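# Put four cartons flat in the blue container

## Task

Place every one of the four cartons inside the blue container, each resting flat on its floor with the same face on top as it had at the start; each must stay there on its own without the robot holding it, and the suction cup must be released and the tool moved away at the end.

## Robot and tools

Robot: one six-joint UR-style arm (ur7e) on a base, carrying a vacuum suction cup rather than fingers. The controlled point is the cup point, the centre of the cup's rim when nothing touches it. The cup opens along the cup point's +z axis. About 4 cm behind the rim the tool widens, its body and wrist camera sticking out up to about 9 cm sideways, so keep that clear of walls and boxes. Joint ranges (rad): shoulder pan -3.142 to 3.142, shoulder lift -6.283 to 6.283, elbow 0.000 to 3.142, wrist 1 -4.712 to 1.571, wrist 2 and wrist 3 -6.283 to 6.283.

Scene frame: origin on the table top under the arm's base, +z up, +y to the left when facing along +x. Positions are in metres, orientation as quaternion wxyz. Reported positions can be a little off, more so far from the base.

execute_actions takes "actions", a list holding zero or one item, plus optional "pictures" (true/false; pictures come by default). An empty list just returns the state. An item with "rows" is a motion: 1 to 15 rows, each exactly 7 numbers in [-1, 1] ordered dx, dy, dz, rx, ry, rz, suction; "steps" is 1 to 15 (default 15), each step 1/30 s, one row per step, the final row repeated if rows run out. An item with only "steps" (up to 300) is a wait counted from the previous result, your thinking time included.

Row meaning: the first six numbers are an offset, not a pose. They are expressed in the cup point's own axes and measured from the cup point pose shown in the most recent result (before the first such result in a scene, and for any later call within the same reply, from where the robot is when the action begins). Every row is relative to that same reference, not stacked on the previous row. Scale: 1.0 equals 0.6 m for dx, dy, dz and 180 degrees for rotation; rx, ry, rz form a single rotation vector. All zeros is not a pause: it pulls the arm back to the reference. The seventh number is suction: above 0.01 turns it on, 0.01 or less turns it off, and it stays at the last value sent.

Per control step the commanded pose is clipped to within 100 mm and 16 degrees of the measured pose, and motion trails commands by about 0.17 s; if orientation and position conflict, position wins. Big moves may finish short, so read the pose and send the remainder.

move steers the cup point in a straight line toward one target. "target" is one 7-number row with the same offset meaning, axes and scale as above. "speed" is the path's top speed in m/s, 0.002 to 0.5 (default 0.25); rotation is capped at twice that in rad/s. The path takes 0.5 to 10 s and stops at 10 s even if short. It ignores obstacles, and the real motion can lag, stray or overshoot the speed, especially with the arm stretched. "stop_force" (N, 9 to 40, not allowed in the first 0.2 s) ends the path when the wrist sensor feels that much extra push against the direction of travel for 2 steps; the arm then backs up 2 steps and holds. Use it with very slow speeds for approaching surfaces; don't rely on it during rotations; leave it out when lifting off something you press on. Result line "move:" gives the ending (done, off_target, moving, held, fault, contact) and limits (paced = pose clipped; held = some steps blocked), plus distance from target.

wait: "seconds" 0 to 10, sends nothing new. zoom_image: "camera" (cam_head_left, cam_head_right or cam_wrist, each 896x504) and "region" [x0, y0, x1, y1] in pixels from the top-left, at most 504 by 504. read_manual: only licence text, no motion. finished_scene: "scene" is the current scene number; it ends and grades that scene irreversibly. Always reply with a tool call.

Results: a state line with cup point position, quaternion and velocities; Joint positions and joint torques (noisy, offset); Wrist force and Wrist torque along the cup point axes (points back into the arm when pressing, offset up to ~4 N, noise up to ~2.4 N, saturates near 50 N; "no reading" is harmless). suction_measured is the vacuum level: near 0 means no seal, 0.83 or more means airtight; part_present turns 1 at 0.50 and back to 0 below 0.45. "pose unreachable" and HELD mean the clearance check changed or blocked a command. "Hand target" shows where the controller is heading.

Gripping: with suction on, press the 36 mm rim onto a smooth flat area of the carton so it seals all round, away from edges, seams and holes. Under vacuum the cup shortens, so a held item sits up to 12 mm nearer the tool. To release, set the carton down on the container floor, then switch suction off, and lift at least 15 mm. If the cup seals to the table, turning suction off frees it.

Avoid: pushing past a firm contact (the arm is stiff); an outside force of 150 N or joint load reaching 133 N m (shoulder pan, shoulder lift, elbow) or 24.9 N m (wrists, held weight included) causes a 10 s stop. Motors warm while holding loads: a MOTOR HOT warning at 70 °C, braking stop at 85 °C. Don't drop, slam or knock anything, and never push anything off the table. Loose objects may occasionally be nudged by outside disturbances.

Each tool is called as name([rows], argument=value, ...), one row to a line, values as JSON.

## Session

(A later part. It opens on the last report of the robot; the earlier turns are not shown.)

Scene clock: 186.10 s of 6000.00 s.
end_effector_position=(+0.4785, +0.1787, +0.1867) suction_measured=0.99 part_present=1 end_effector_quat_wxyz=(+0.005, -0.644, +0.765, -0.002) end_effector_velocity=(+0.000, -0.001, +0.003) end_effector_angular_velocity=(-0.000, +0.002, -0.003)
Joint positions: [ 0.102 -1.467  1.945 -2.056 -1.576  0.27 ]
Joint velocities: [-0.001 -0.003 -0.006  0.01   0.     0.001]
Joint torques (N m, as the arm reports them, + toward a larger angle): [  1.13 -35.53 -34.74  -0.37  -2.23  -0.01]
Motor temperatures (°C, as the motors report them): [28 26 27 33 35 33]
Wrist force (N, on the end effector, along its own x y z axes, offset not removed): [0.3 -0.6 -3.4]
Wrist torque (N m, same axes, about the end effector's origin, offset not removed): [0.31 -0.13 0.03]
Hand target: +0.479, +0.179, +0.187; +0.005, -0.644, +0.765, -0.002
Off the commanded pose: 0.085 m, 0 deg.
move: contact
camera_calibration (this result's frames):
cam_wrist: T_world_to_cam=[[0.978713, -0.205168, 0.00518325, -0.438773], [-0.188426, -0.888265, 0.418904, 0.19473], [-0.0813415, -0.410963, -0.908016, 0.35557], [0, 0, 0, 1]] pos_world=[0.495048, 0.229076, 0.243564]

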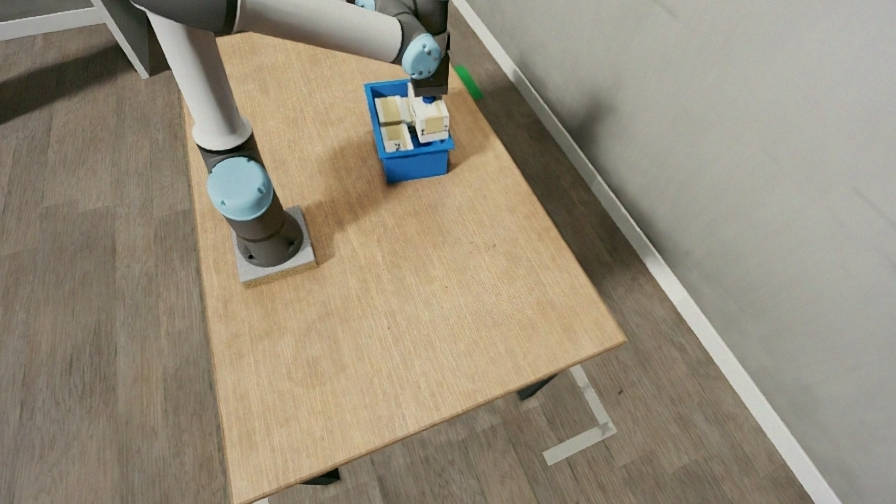

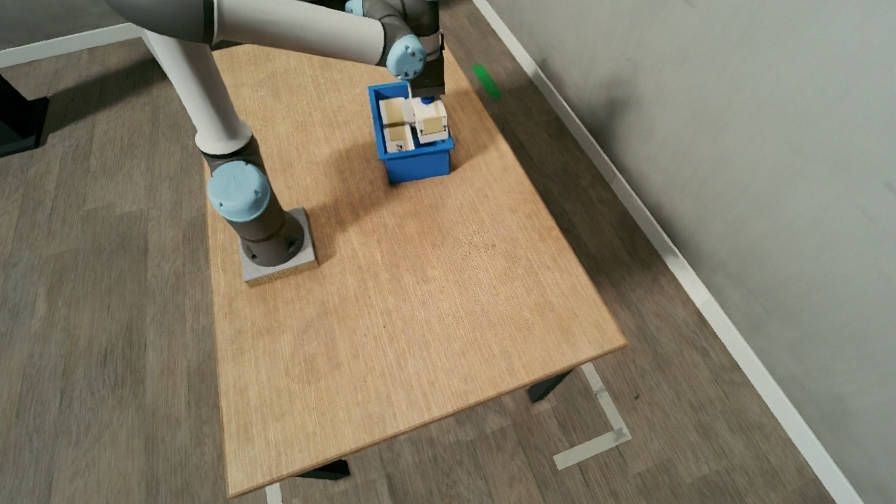

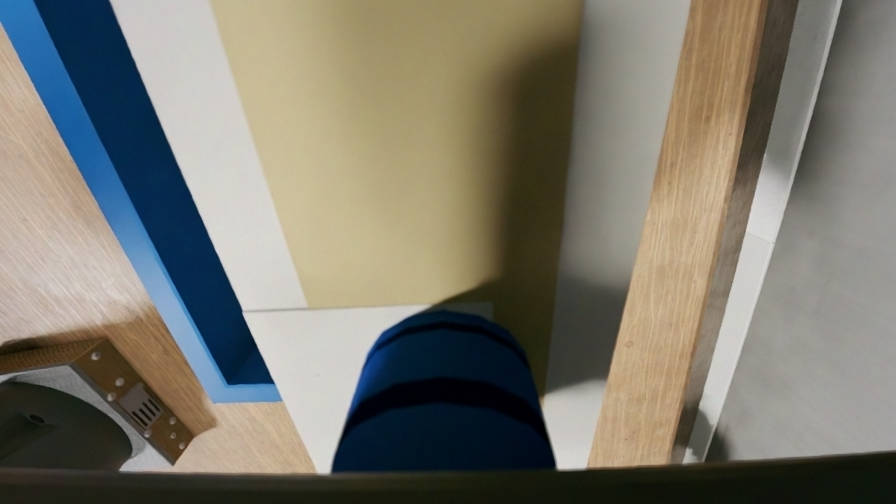

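move(target=[-0.013, 0.02, -0.01, 0, 0, 0, 1], speed=0.05)

move(target=[0, 0, 0.16, 0, 0, 0, 1], speed=0.05, stop_force=10)

Scene clock: 194.23 s of 6000.00 s.
end_effector_position=(+0.4681, +0.1883, +0.1926) suction_measured=0.99 part_present=1 end_effector_quat_wxyz=(+0.005, -0.644, +0.765, -0.002) end_effector_velocity=(-0.001, +0.001, +0.001) end_effector_angular_velocity=(-0.000, +0.000, -0.002)
Joint positions: [ 0.124 -1.488  1.951 -2.042 -1.576  0.292]
Joint velocities: [ 0.002 -0.003  0.001  0.002 -0.     0.004]
Joint torques (N m, as the arm reports them, + toward a larger angle): [  6.82 -35.32  -9.54  -1.28  -2.53   2.2 ]
Motor temperatures (°C, as the motors report them): [28 26 27 33 35 33]
Wrist force (N, on the end effector, along its own x y z axes, offset not removed): [0.2 1.7 2.3]
Wrist torque (N m, same axes, about the end effector's origin, offset not removed): [0.24 -0.16 0.12]
Hand target: +0.468, +0.188, +0.193; +0.005, -0.644, +0.765, -0.002
Off the commanded pose: 0.000 m, 0 deg.
After step 90, 4.30 s passed at rest.
move: done
camera_calibration (this result's frames):
cam_wrist: T_world_to_cam=[[0.978715, -0.205158, 0.00518346, -0.42669], [-0.188425, -0.888307, 0.418815, 0.198858], [-0.0813188, -0.410877, -0.908057, 0.363992], [0, 0, 0, 1]] pos_world=[0.484677, 0.238664, 0.249453]

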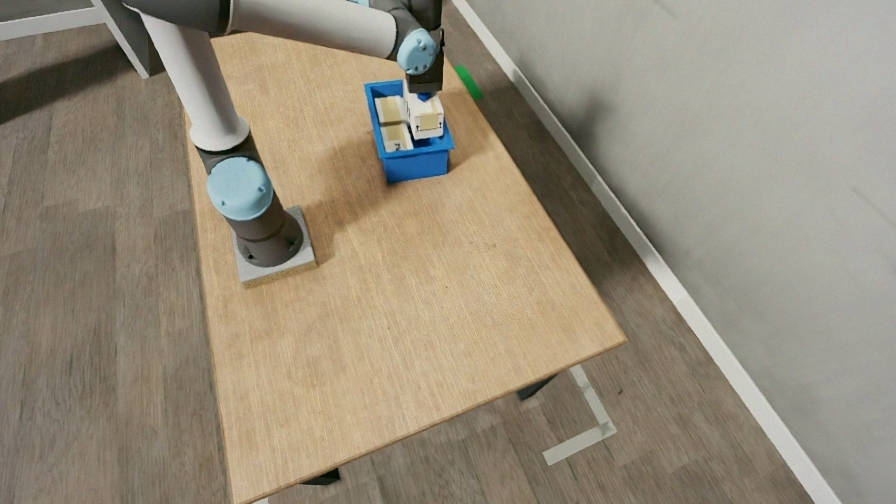

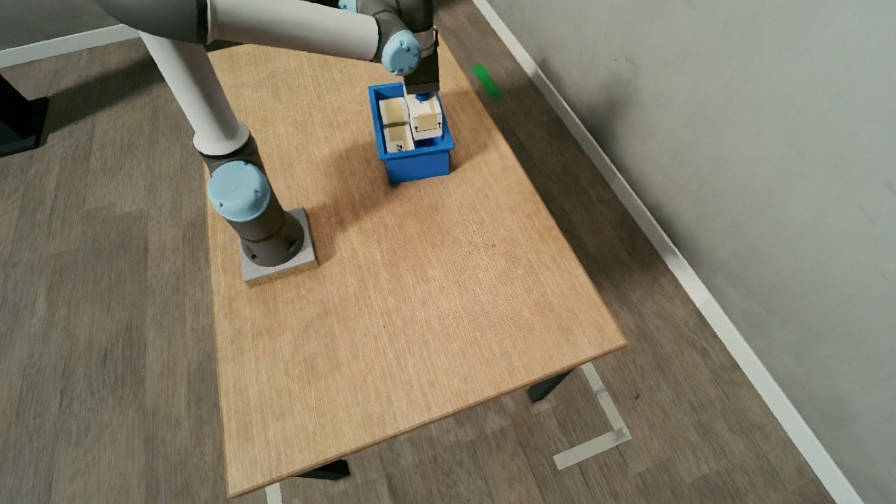

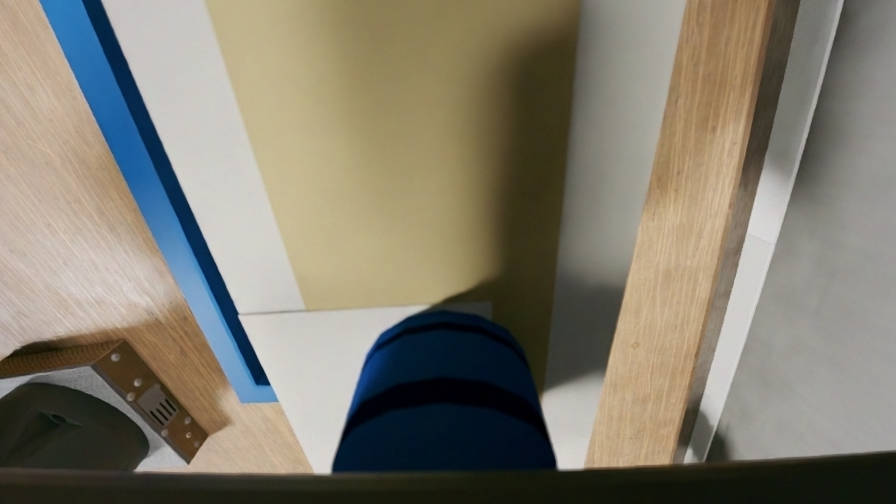

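Scene clock: 195.83 s of 6000.00 s.
end_effector_position=(+0.4684, +0.1883, +0.1459) suction_measured=0.99 part_present=1 end_effector_quat_wxyz=(+0.005, -0.644, +0.765, -0.002) end_effector_velocity=(-0.000, +0.000, +0.002) end_effector_angular_velocity=(-0.000, +0.001, +0.001)
Joint positions: [ 0.124 -1.427  2.02  -2.171 -1.576  0.291]
Joint velocities: [ 0.001 -0.003 -0.002  0.006 -0.    -0.   ]
Joint torques (N m, as the arm reports them, + toward a larger angle): [  6.42 -36.18 -38.07  -0.76   1.34  -0.75]
Motor temperatures (°C, as the motors report them): [28 26 27 33 35 33]
Wrist force (N, on the end effector, along its own x y z axes, offset not removed): [-3.8 2.3 -2.2]
Wrist torque (N m, same axes, about the end effector's origin, offset not removed): [0.15 0.19 0.01]
Hand target: +0.468, +0.188, +0.146; +0.005, -0.644, +0.765, -0.002
Off the commanded pose: 0.049 m, 0 deg.
move: contact
camera_calibration (this result's frames):
cam_wrist: T_world_to_cam=[[0.978705, -0.205214, 0.00488896, -0.426636], [-0.188333, -0.888215, 0.419053, 0.218423], [-0.0816529, -0.41105, -0.907949, 0.321842], [0, 0, 0, 1]] pos_world=[0.484966, 0.238748, 0.202771]

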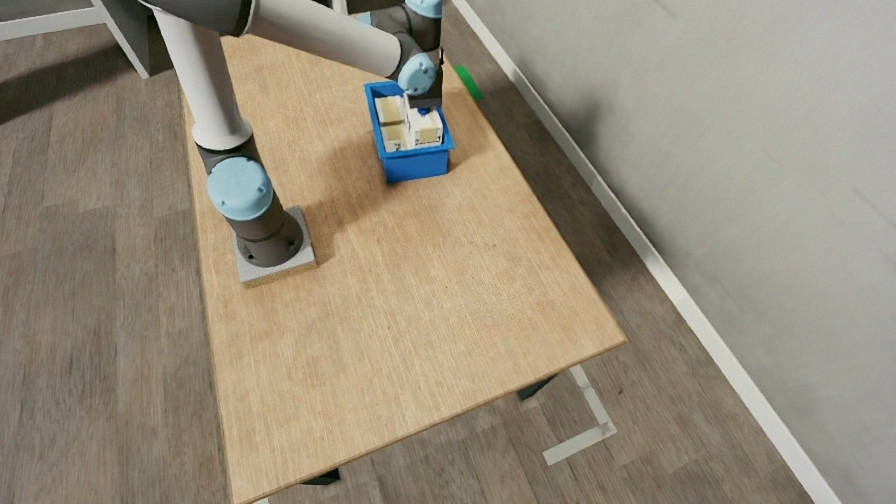

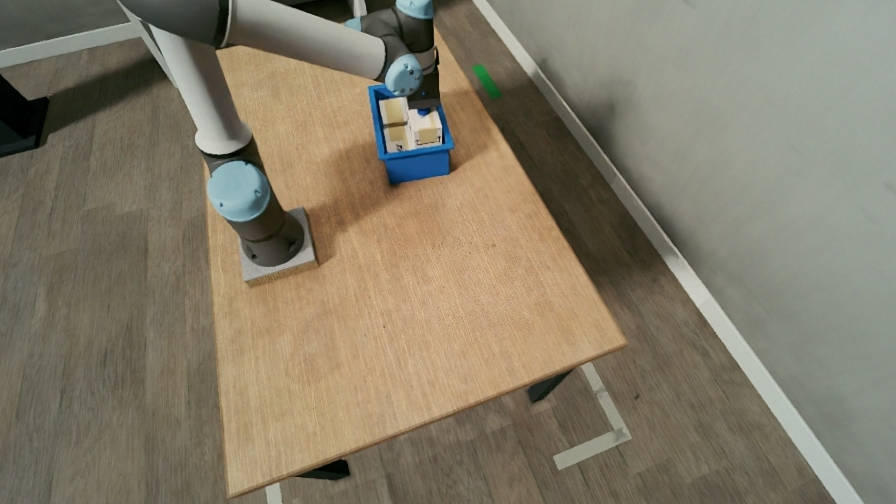

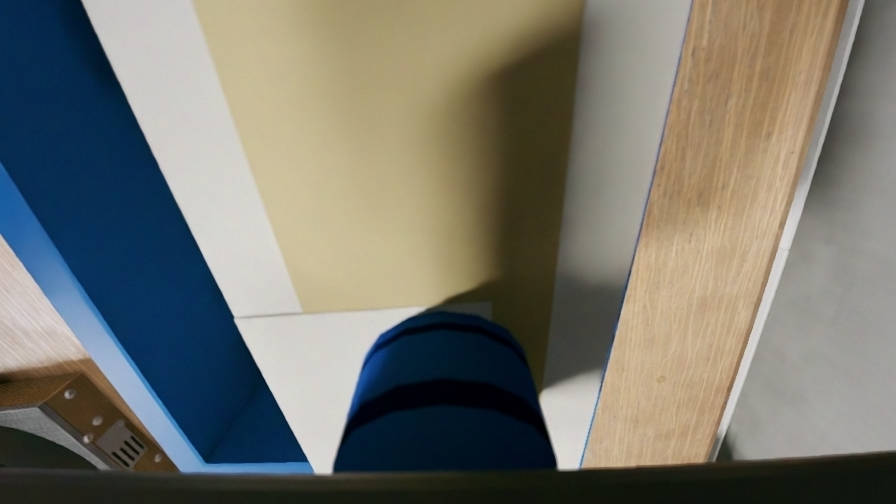

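move(target=[0.01, 0, -0.008, 0, 0, 0, 1], speed=0.05)

move(target=[0, 0, 0.1, 0, 0, 0, 1], speed=0.03, stop_force=10)

Scene clock: 202.00 s of 6000.00 s.
end_effector_position=(+0.4673, +0.1826, +0.1505) suction_measured=0.99 part_present=1 end_effector_quat_wxyz=(+0.005, -0.644, +0.765, -0.002) end_effector_velocity=(-0.000, -0.002, +0.002) end_effector_angular_velocity=(+0.000, -0.001, +0.000)
Joint positions: [ 0.112 -1.441  2.021 -2.159 -1.576  0.28 ]
Joint velocities: [-0.003 -0.005  0.001  0.003 -0.    -0.003]
Joint torques (N m, as the arm reports them, + toward a larger angle): [ -7.52 -36.4   -9.78  -1.04   0.19  -2.27]
Motor temperatures (°C, as the motors report them): [28 26 27 33 35 33]
Wrist force (N, on the end effector, along its own x y z axes, offset not removed): [-2.3 3.4 8.6]
Wrist torque (N m, same axes, about the end effector's origin, offset not removed): [0.48 0.47 -0.10]
Hand target: +0.467, +0.182, +0.151; +0.005, -0.644, +0.765, -0.002
Off the commanded pose: 0.000 m, 0 deg.
After step 90, 2.43 s passed at rest.
move: done
camera_calibration (this result's frames):
cam_wrist: T_world_to_cam=[[0.978704, -0.20522, 0.00489932, -0.426828], [-0.188345, -0.888223, 0.419031, 0.211228], [-0.0816417, -0.41103, -0.907959, 0.323598], [0, 0, 0, 1]] pos_world=[0.483941, 0.233033, 0.207394]

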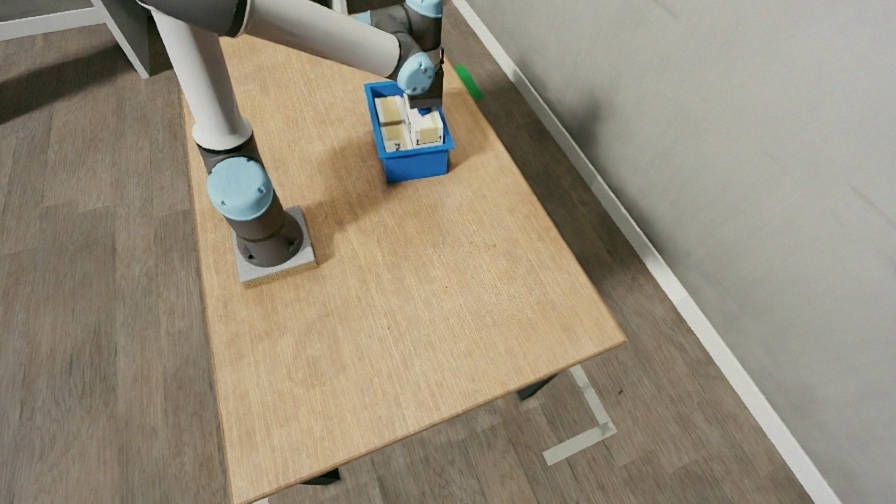

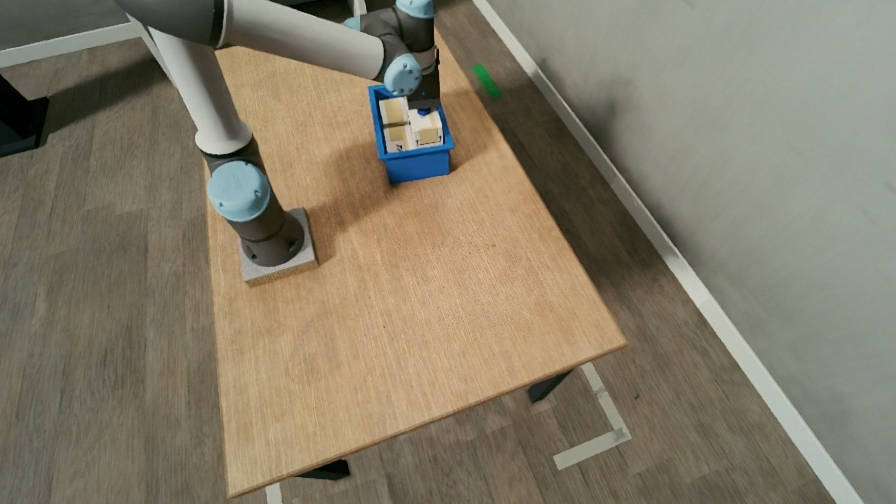

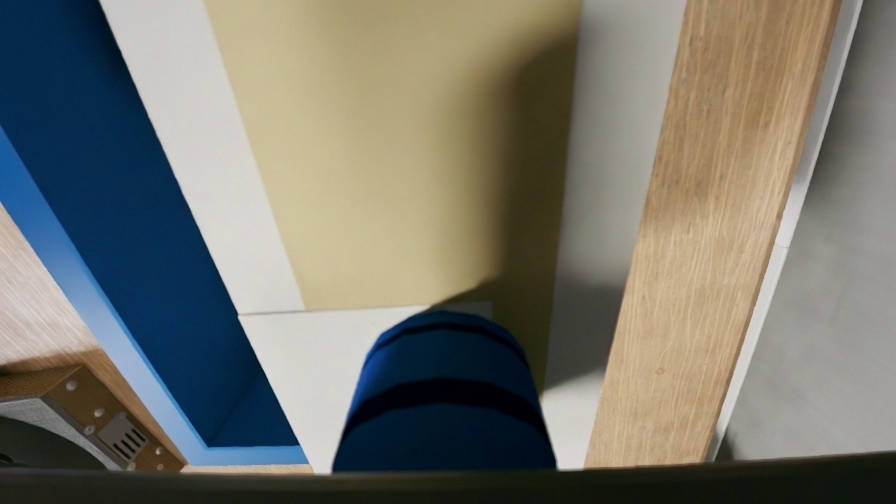

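Scene clock: 202.83 s of 6000.00 s.
end_effector_position=(+0.4673, +0.1826, +0.1429) suction_measured=0.99 part_present=1 end_effector_quat_wxyz=(+0.005, -0.644, +0.765, -0.002) end_effector_velocity=(+0.001, -0.001, +0.003) end_effector_angular_velocity=(+0.000, -0.002, -0.001)
Joint positions: [ 0.112 -1.43   2.032 -2.18  -1.576  0.28 ]
Joint velocities: [-0.002 -0.004 -0.004  0.006 -0.    -0.   ]
Joint torques (N m, as the arm reports them, + toward a larger angle): [ -3.11 -36.02 -34.86  -0.83  -0.09  -0.33]
Motor temperatures (°C, as the motors report them): [28 26 27 33 35 33]
Wrist force (N, on the end effector, along its own x y z axes, offset not removed): [-3.5 3.0 -0.5]
Wrist torque (N m, same axes, about the end effector's origin, offset not removed): [0.13 -0.11 -0.08]
Hand target: +0.467, +0.183, +0.143; +0.005, -0.644, +0.765, -0.002
Off the commanded pose: 0.052 m, 0 deg.
move: contact
camera_calibration (this result's frames):
cam_wrist: T_world_to_cam=[[0.978704, -0.205219, 0.00481948, -0.426783], [-0.188309, -0.888219, 0.419056, 0.214421], [-0.0817173, -0.411039, -0.907948, 0.316665], [0, 0, 0, 1]] pos_world=[0.483948, 0.23303, 0.199718]

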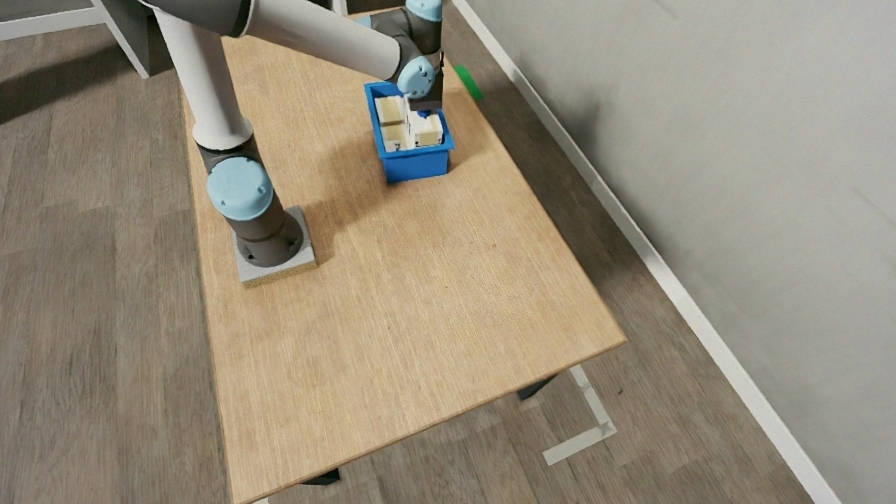

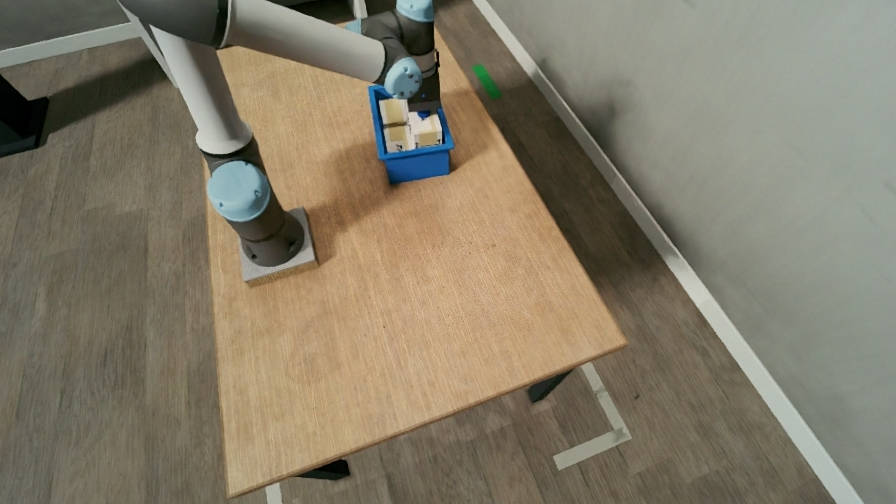

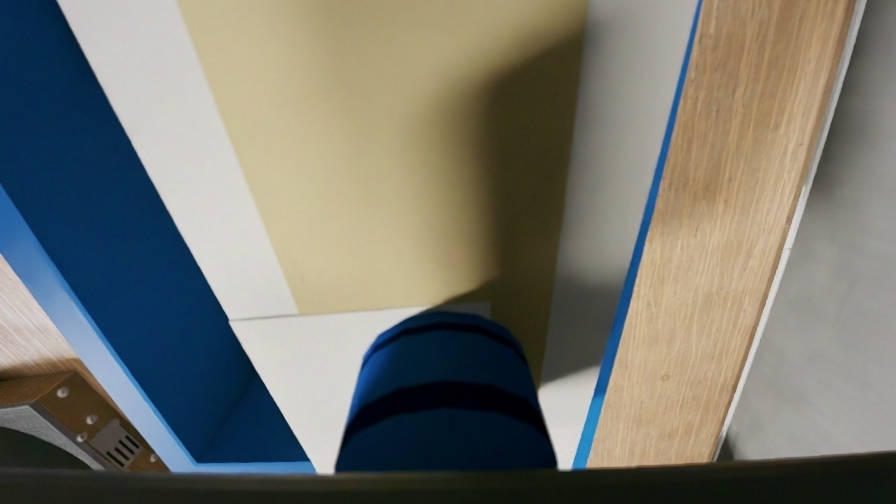

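zoom_image(camera="cam_head_right", region=[340, 60, 500, 200])

Region (340, 60, 500, 200) of cam_head_right's 896x504 image, scaled by 3.150, with more detail than that image has; it fills the top 441 rows of this view, and the rest is white.

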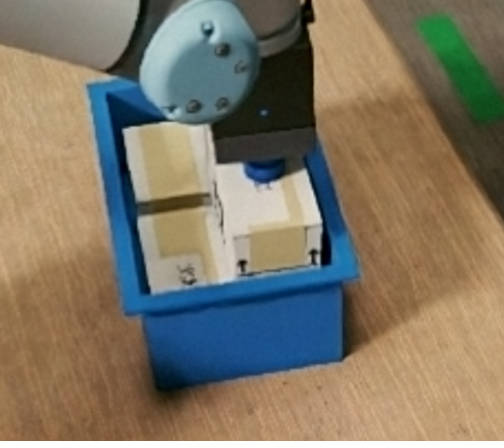

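move(target=[0, -0.009, -0.008, 0, 0, 0, 1], speed=0.05)

move(target=[0, 0, 0.1, 0, 0, 0, 1], speed=0.03, stop_force=10)

Scene clock: 210.30 s of 6000.00 s.
end_effector_position=(+0.4724, +0.1817, +0.1475) suction_measured=0.99 part_present=1 end_effector_quat_wxyz=(+0.005, -0.644, +0.765, -0.002) end_effector_velocity=(+0.002, -0.000, +0.001) end_effector_angular_velocity=(-0.000, +0.001, -0.001)
Joint positions: [ 0.109 -1.427  2.014 -2.166 -1.576  0.277]
Joint velocities: [-0.001  0.002 -0.007  0.006 -0.    -0.001]
Joint torques (N m, as the arm reports them, + toward a larger angle): [ -7.5  -21.8  -35.46  -1.09   0.24  -2.17]
Motor temperatures (°C, as the motors report them): [28 26 27 33 35 33]
Wrist force (N, on the end effector, along its own x y z axes, offset not removed): [-4.6 0.7 3.2]
Wrist torque (N m, same axes, about the end effector's origin, offset not removed): [0.01 0.91 -0.10]
Hand target: +0.473, +0.182, +0.148; +0.005, -0.644, +0.765, -0.002
Off the commanded pose: 0.000 m, 0 deg.
After step 90, 3.77 s passed at rest.
move: done
camera_calibration (this result's frames):
cam_wrist: T_world_to_cam=[[0.978703, -0.205226, 0.00485925, -0.431923], [-0.188331, -0.88821, 0.419065, 0.212626], [-0.0816869, -0.411055, -0.907943, 0.320894], [0, 0, 0, 1]] pos_world=[0.488981, 0.232119, 0.204348]

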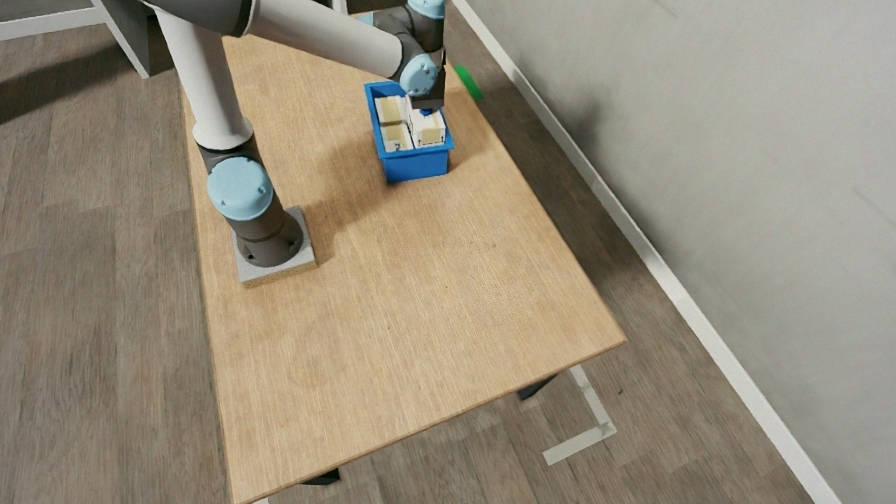

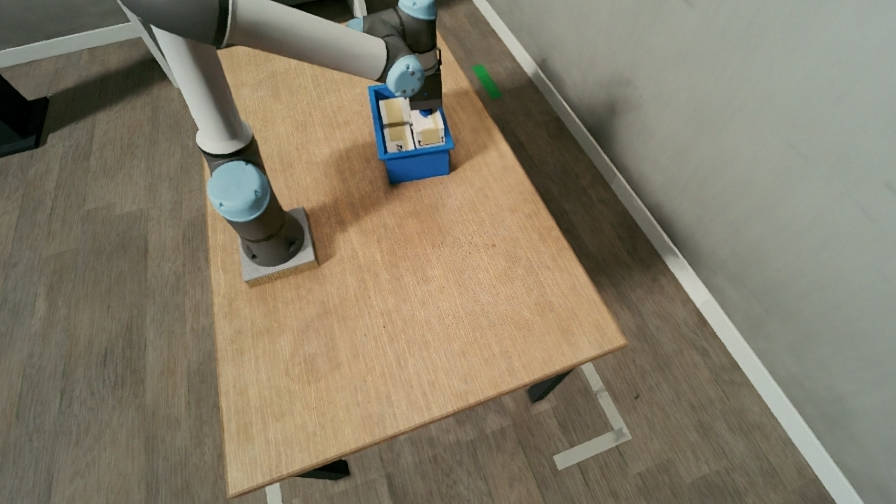

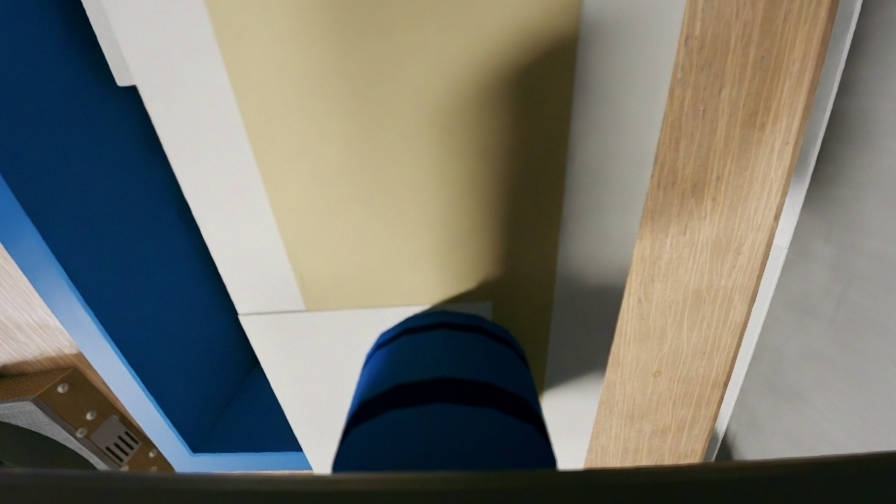

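Scene clock: 211.20 s of 6000.00 s.
end_effector_position=(+0.4724, +0.1817, +0.1378) suction_measured=0.99 part_present=1 end_effector_quat_wxyz=(+0.005, -0.644, +0.765, -0.002) end_effector_velocity=(+0.001, +0.000, +0.003) end_effector_angular_velocity=(+0.000, -0.003, +0.001)
Joint positions: [ 0.109 -1.413  2.027 -2.192 -1.576  0.277]
Joint velocities: [ 0.    -0.004 -0.004  0.005 -0.    -0.   ]
Joint torques (N m, as the arm reports them, + toward a larger angle): [  2.76 -35.79 -36.04  -0.73   0.16  -1.42]
Motor temperatures (°C, as the motors report them): [28 26 27 33 35 33]
Wrist force (N, on the end effector, along its own x y z axes, offset not removed): [-5.7 -1.4 -1.3]
Wrist torque (N m, same axes, about the end effector's origin, offset not removed): [-0.37 0.61 -0.12]
Hand target: +0.472, +0.182, +0.138; +0.005, -0.644, +0.765, -0.002
Off the commanded pose: 0.050 m, 0 deg.
move: contact
camera_calibration (this result's frames):
cam_wrist: T_world_to_cam=[[0.978695, -0.205271, 0.00457695, -0.431834], [-0.188248, -0.888188, 0.419149, 0.216615], [-0.0819738, -0.41108, -0.907906, 0.312248], [0, 0, 0, 1]] pos_world=[0.489007, 0.23211, 0.194674]

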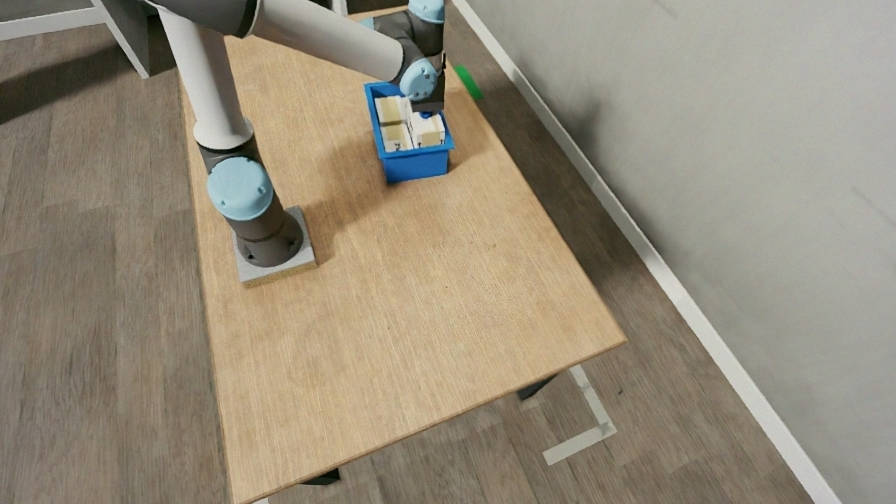

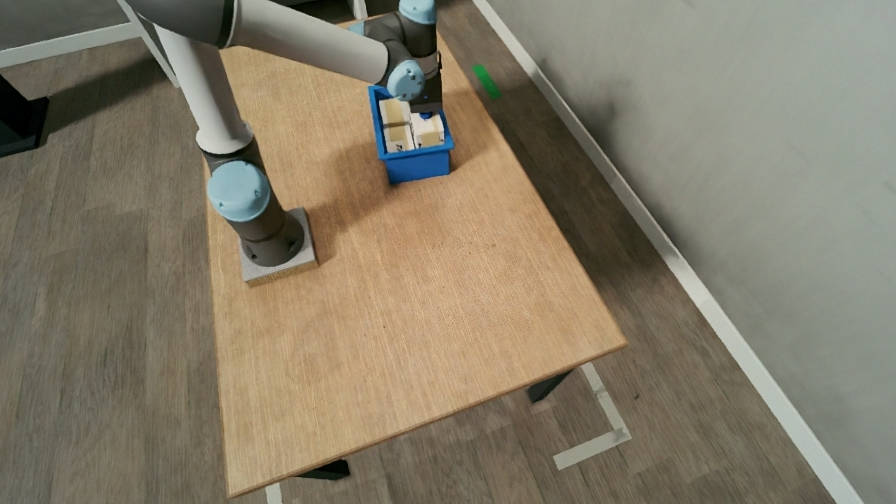

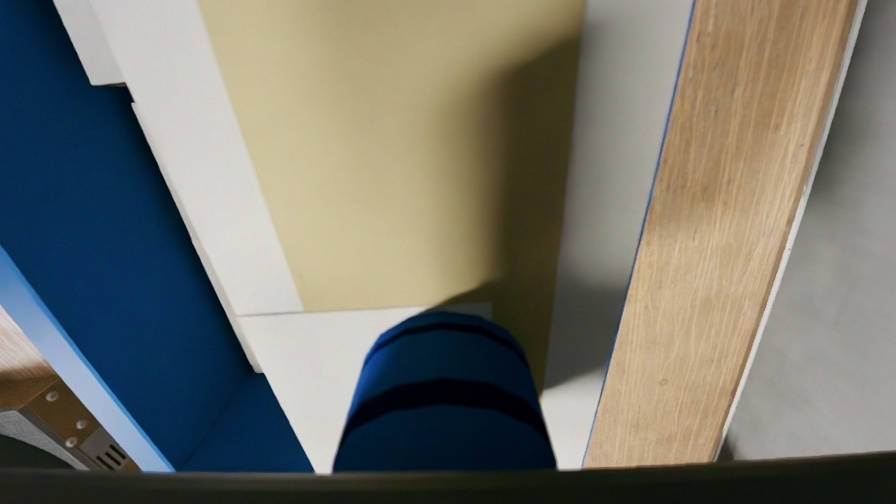

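move(target=[0.013, 0, -0.012, 0, 0, 0, 1], speed=0.05)

move(target=[0, 0, 0.1, 0, 0, 0, 1], speed=0.03, stop_force=10)

Scene clock: 220.70 s of 6000.00 s.
end_effector_position=(+0.4710, +0.1742, +0.1448) suction_measured=0.99 part_present=1 end_effector_quat_wxyz=(+0.005, -0.644, +0.765, -0.002) end_effector_velocity=(-0.000, -0.001, +0.001) end_effector_angular_velocity=(-0.000, +0.001, +0.002)
Joint positions: [ 0.094 -1.432  2.028 -2.174 -1.576  0.262]
Joint velocities: [-0.003 -0.004 -0.     0.005  0.    -0.004]
Joint torques (N m, as the arm reports them, + toward a larger angle): [ -7.75 -34.9  -10.57  -1.32   0.82  -2.05]
Motor temperatures (°C, as the motors report them): [28 26 27 33 35 33]
Wrist force (N, on the end effector, along its own x y z axes, offset not removed): [-3.5 0.5 4.2]
Wrist torque (N m, same axes, about the end effector's origin, offset not removed): [0.04 0.33 -0.01]
Hand target: +0.471, +0.174, +0.145; +0.005, -0.644, +0.765, -0.002
Off the commanded pose: 0.000 m, 0 deg.
After step 90, 5.73 s passed at rest.
move: done
camera_calibration (this result's frames):
cam_wrist: T_world_to_cam=[[0.978692, -0.205279, 0.00462785, -0.432097], [-0.188269, -0.888141, 0.419238, 0.206732], [-0.0819507, -0.411176, -0.907865, 0.315385], [0, 0, 0, 1]] pos_world=[0.487658, 0.224586, 0.201656]

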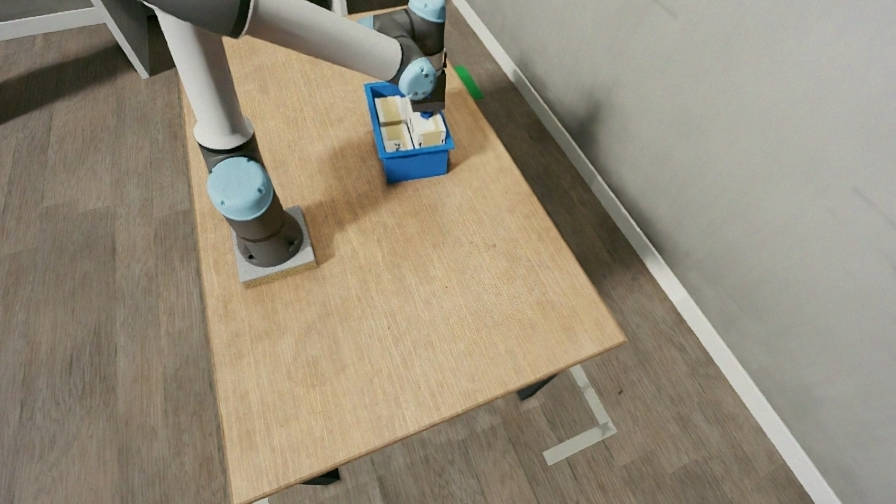

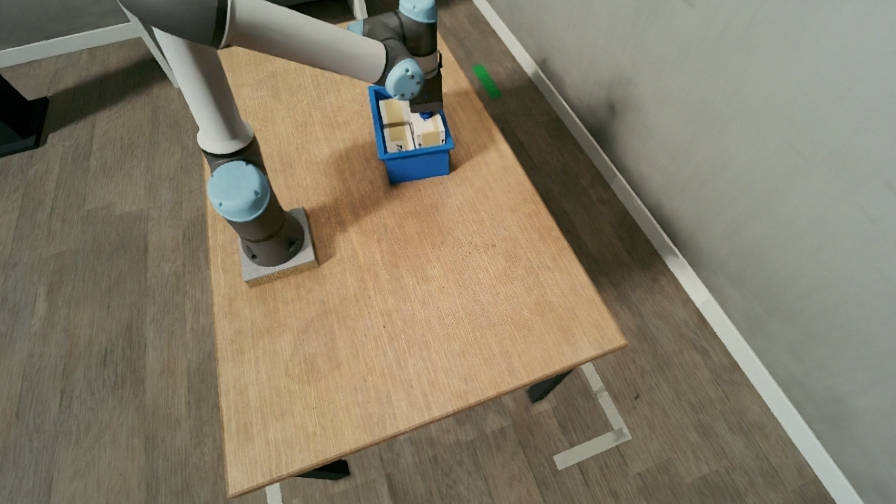

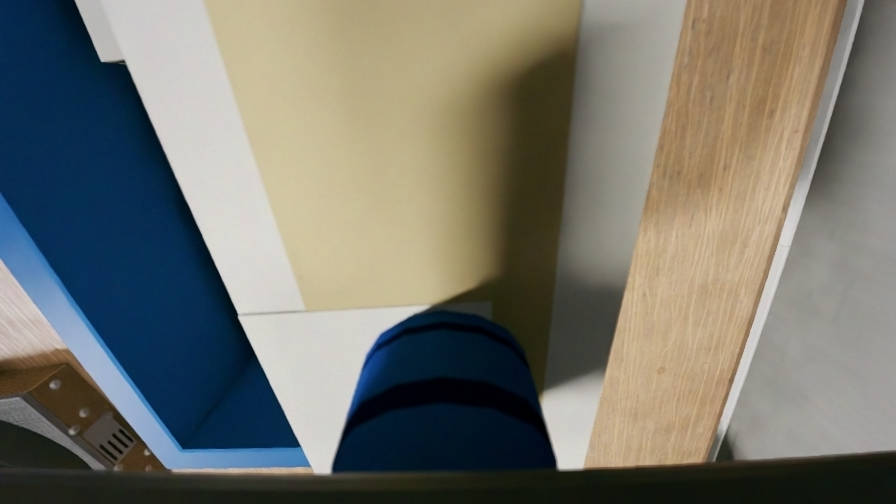

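Scene clock: 221.50 s of 6000.00 s.
end_effector_position=(+0.4710, +0.1741, +0.1380) suction_measured=0.99 part_present=1 end_effector_quat_wxyz=(+0.005, -0.644, +0.765, -0.002) end_effector_velocity=(+0.000, +0.001, +0.002) end_effector_angular_velocity=(+0.000, -0.001, +0.002)
Joint positions: [ 0.094 -1.422  2.037 -2.193 -1.576  0.262]
Joint velocities: [ 0.001 -0.003 -0.004  0.006  0.    -0.   ]
Joint torques (N m, as the arm reports them, + toward a larger angle): [ -1.72 -36.92 -35.36  -0.77   1.14  -0.17]
Motor temperatures (°C, as the motors report them): [28 26 27 33 35 33]
Wrist force (N, on the end effector, along its own x y z axes, offset not removed): [-3.6 -0.3 -0.3]
Wrist torque (N m, same axes, about the end effector's origin, offset not removed): [-0.40 0.34 -0.03]
Hand target: +0.471, +0.174, +0.138; +0.005, -0.644, +0.765, -0.002
Off the commanded pose: 0.053 m, 0 deg.
move: contact
camera_calibration (this result's frames):
cam_wrist: T_world_to_cam=[[0.978694, -0.205276, 0.0043969, -0.431987], [-0.188165, -0.888132, 0.419304, 0.209492], [-0.0821681, -0.411197, -0.907835, 0.309322], [0, 0, 0, 1]] pos_world=[0.487618, 0.224573, 0.194872]

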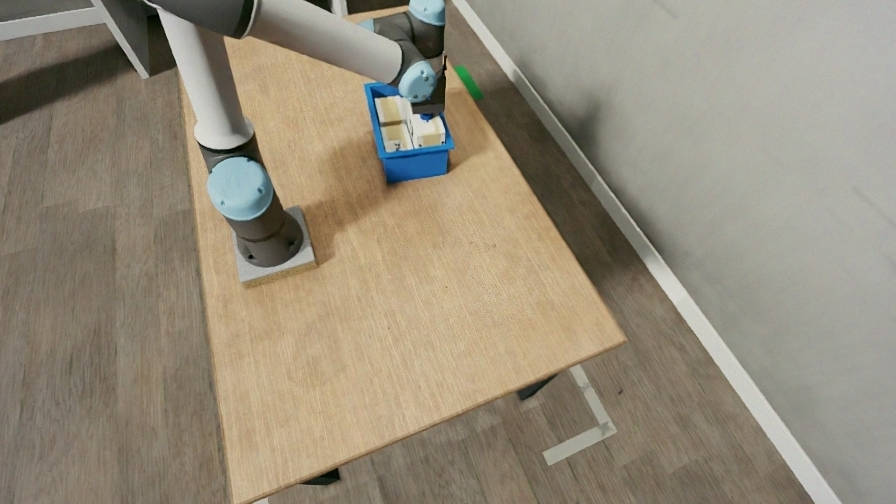

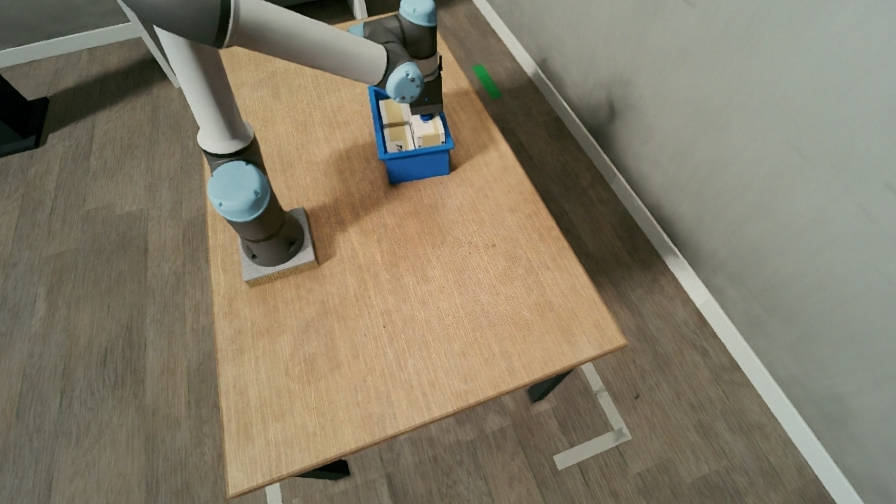

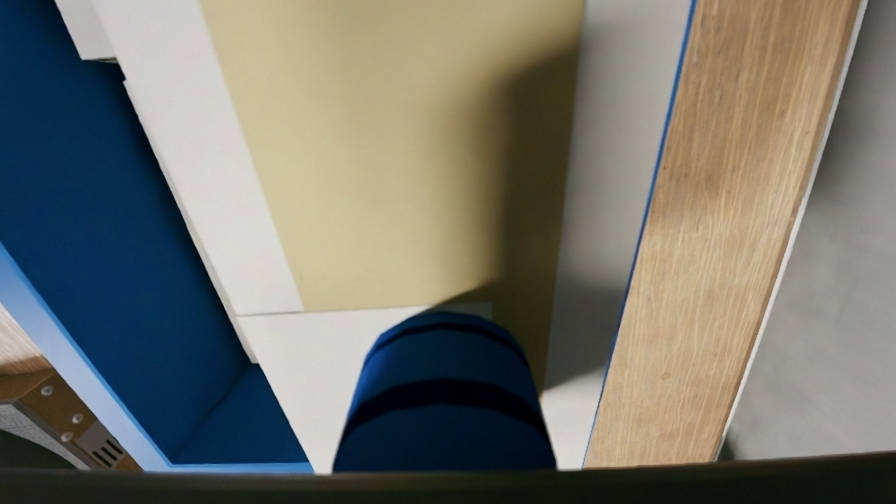

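execute_actions(actions=[])

Scene clock: 232.67 s of 6000.00 s.
end_effector_position=(+0.4711, +0.1742, +0.1384) suction_measured=0.99 part_present=1 end_effector_quat_wxyz=(+0.005, -0.644, +0.765, -0.002) end_effector_velocity=(-0.000, -0.000, +0.000) end_effector_angular_velocity=(+0.000, -0.000, -0.000)
Joint positions: [ 0.094 -1.422  2.036 -2.192 -1.576  0.262]
Joint velocities: [-0.    -0.001  0.    -0.     0.     0.   ]
Joint torques (N m, as the arm reports them, + toward a larger angle): [ -2.06 -36.5  -36.6   -1.02   1.28  -0.41]
Motor temperatures (°C, as the motors report them): [28 26 28 33 35 33]
Wrist force (N, on the end effector, along its own x y z axes, offset not removed): [-2.4 2.0 0.8]
Wrist torque (N m, same axes, about the end effector's origin, offset not removed): [0.23 0.01 0.00]
Hand target: +0.471, +0.174, +0.138; +0.005, -0.644, +0.765, -0.002
Off the commanded pose: 0.054 m, 0 deg.
Steps of this call (steps 1 to 90: nothing new was sent; then 8.17 s passed at rest). Readings (end_effector_position | what the end effector reports):
1: (+0.4710, +0.1741, +0.1381) | suction_measured=0.99 part_present=1
2: (+0.4710, +0.1741, +0.1382) | suction_measured=0.99 part_present=1
4: (+0.4710, +0.1741, +0.1383) | suction_measured=0.99 part_present=1
8: (+0.4711, +0.1741, +0.1383) | suction_measured=0.99 part_present=1
90: the state above
camera_calibration (this result's frames):
cam_wrist: T_world_to_cam=[[0.978692, -0.205279, 0.00468728, -0.432116], [-0.188294, -0.888143, 0.419222, 0.209439], [-0.0818946, -0.411172, -0.907871, 0.309528], [0, 0, 0, 1]] pos_world=[0.487694, 0.224577, 0.195236]

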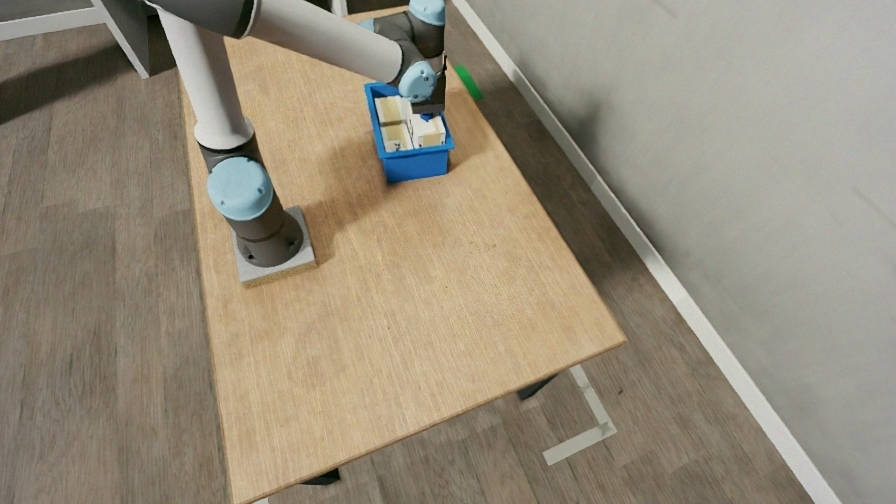

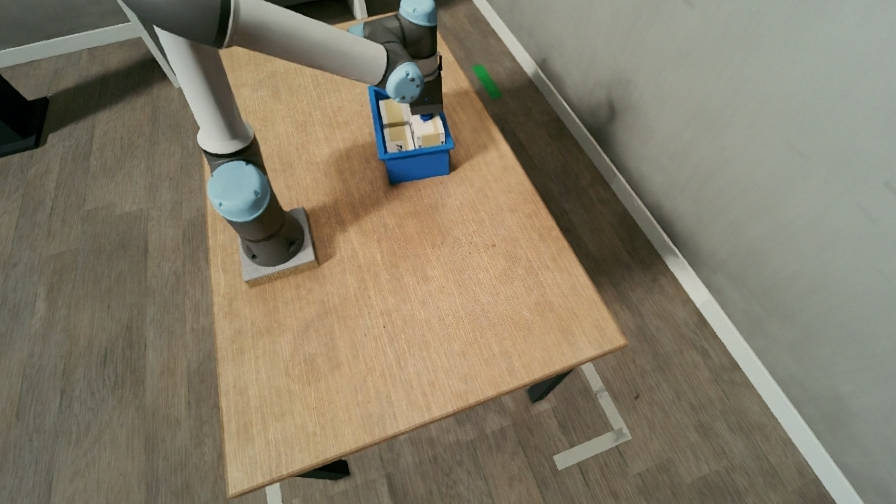

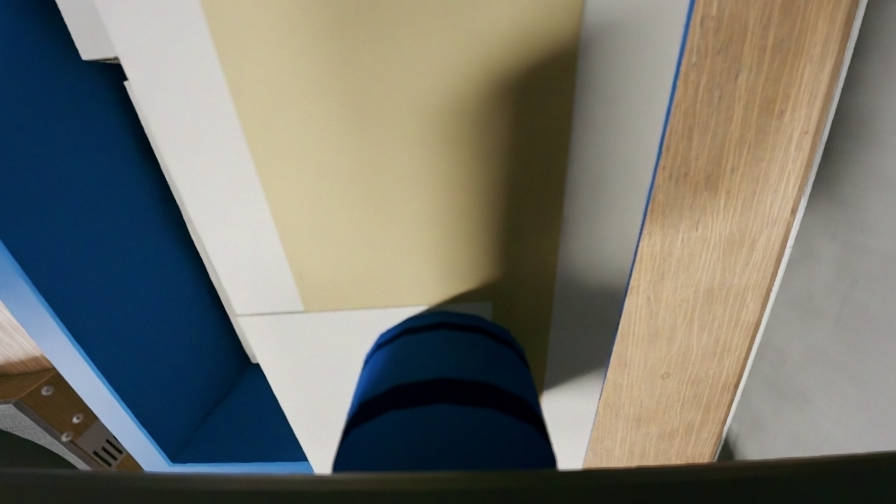

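zoom_image(camera="cam_head_left", region=[340, 60, 500, 200])

Region (340, 60, 500, 200) of cam_head_left's 896x504 image, scaled by 3.150, with more detail than that image has; it fills the top 441 rows of this view, and the rest is white.

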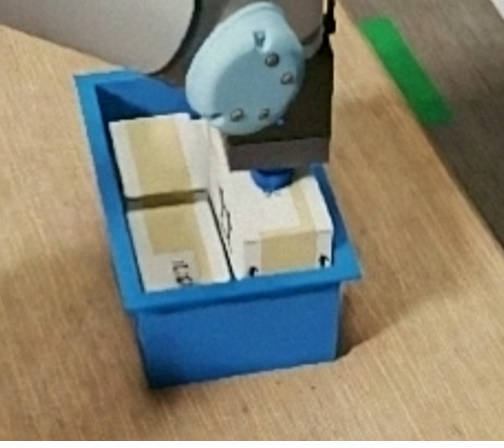

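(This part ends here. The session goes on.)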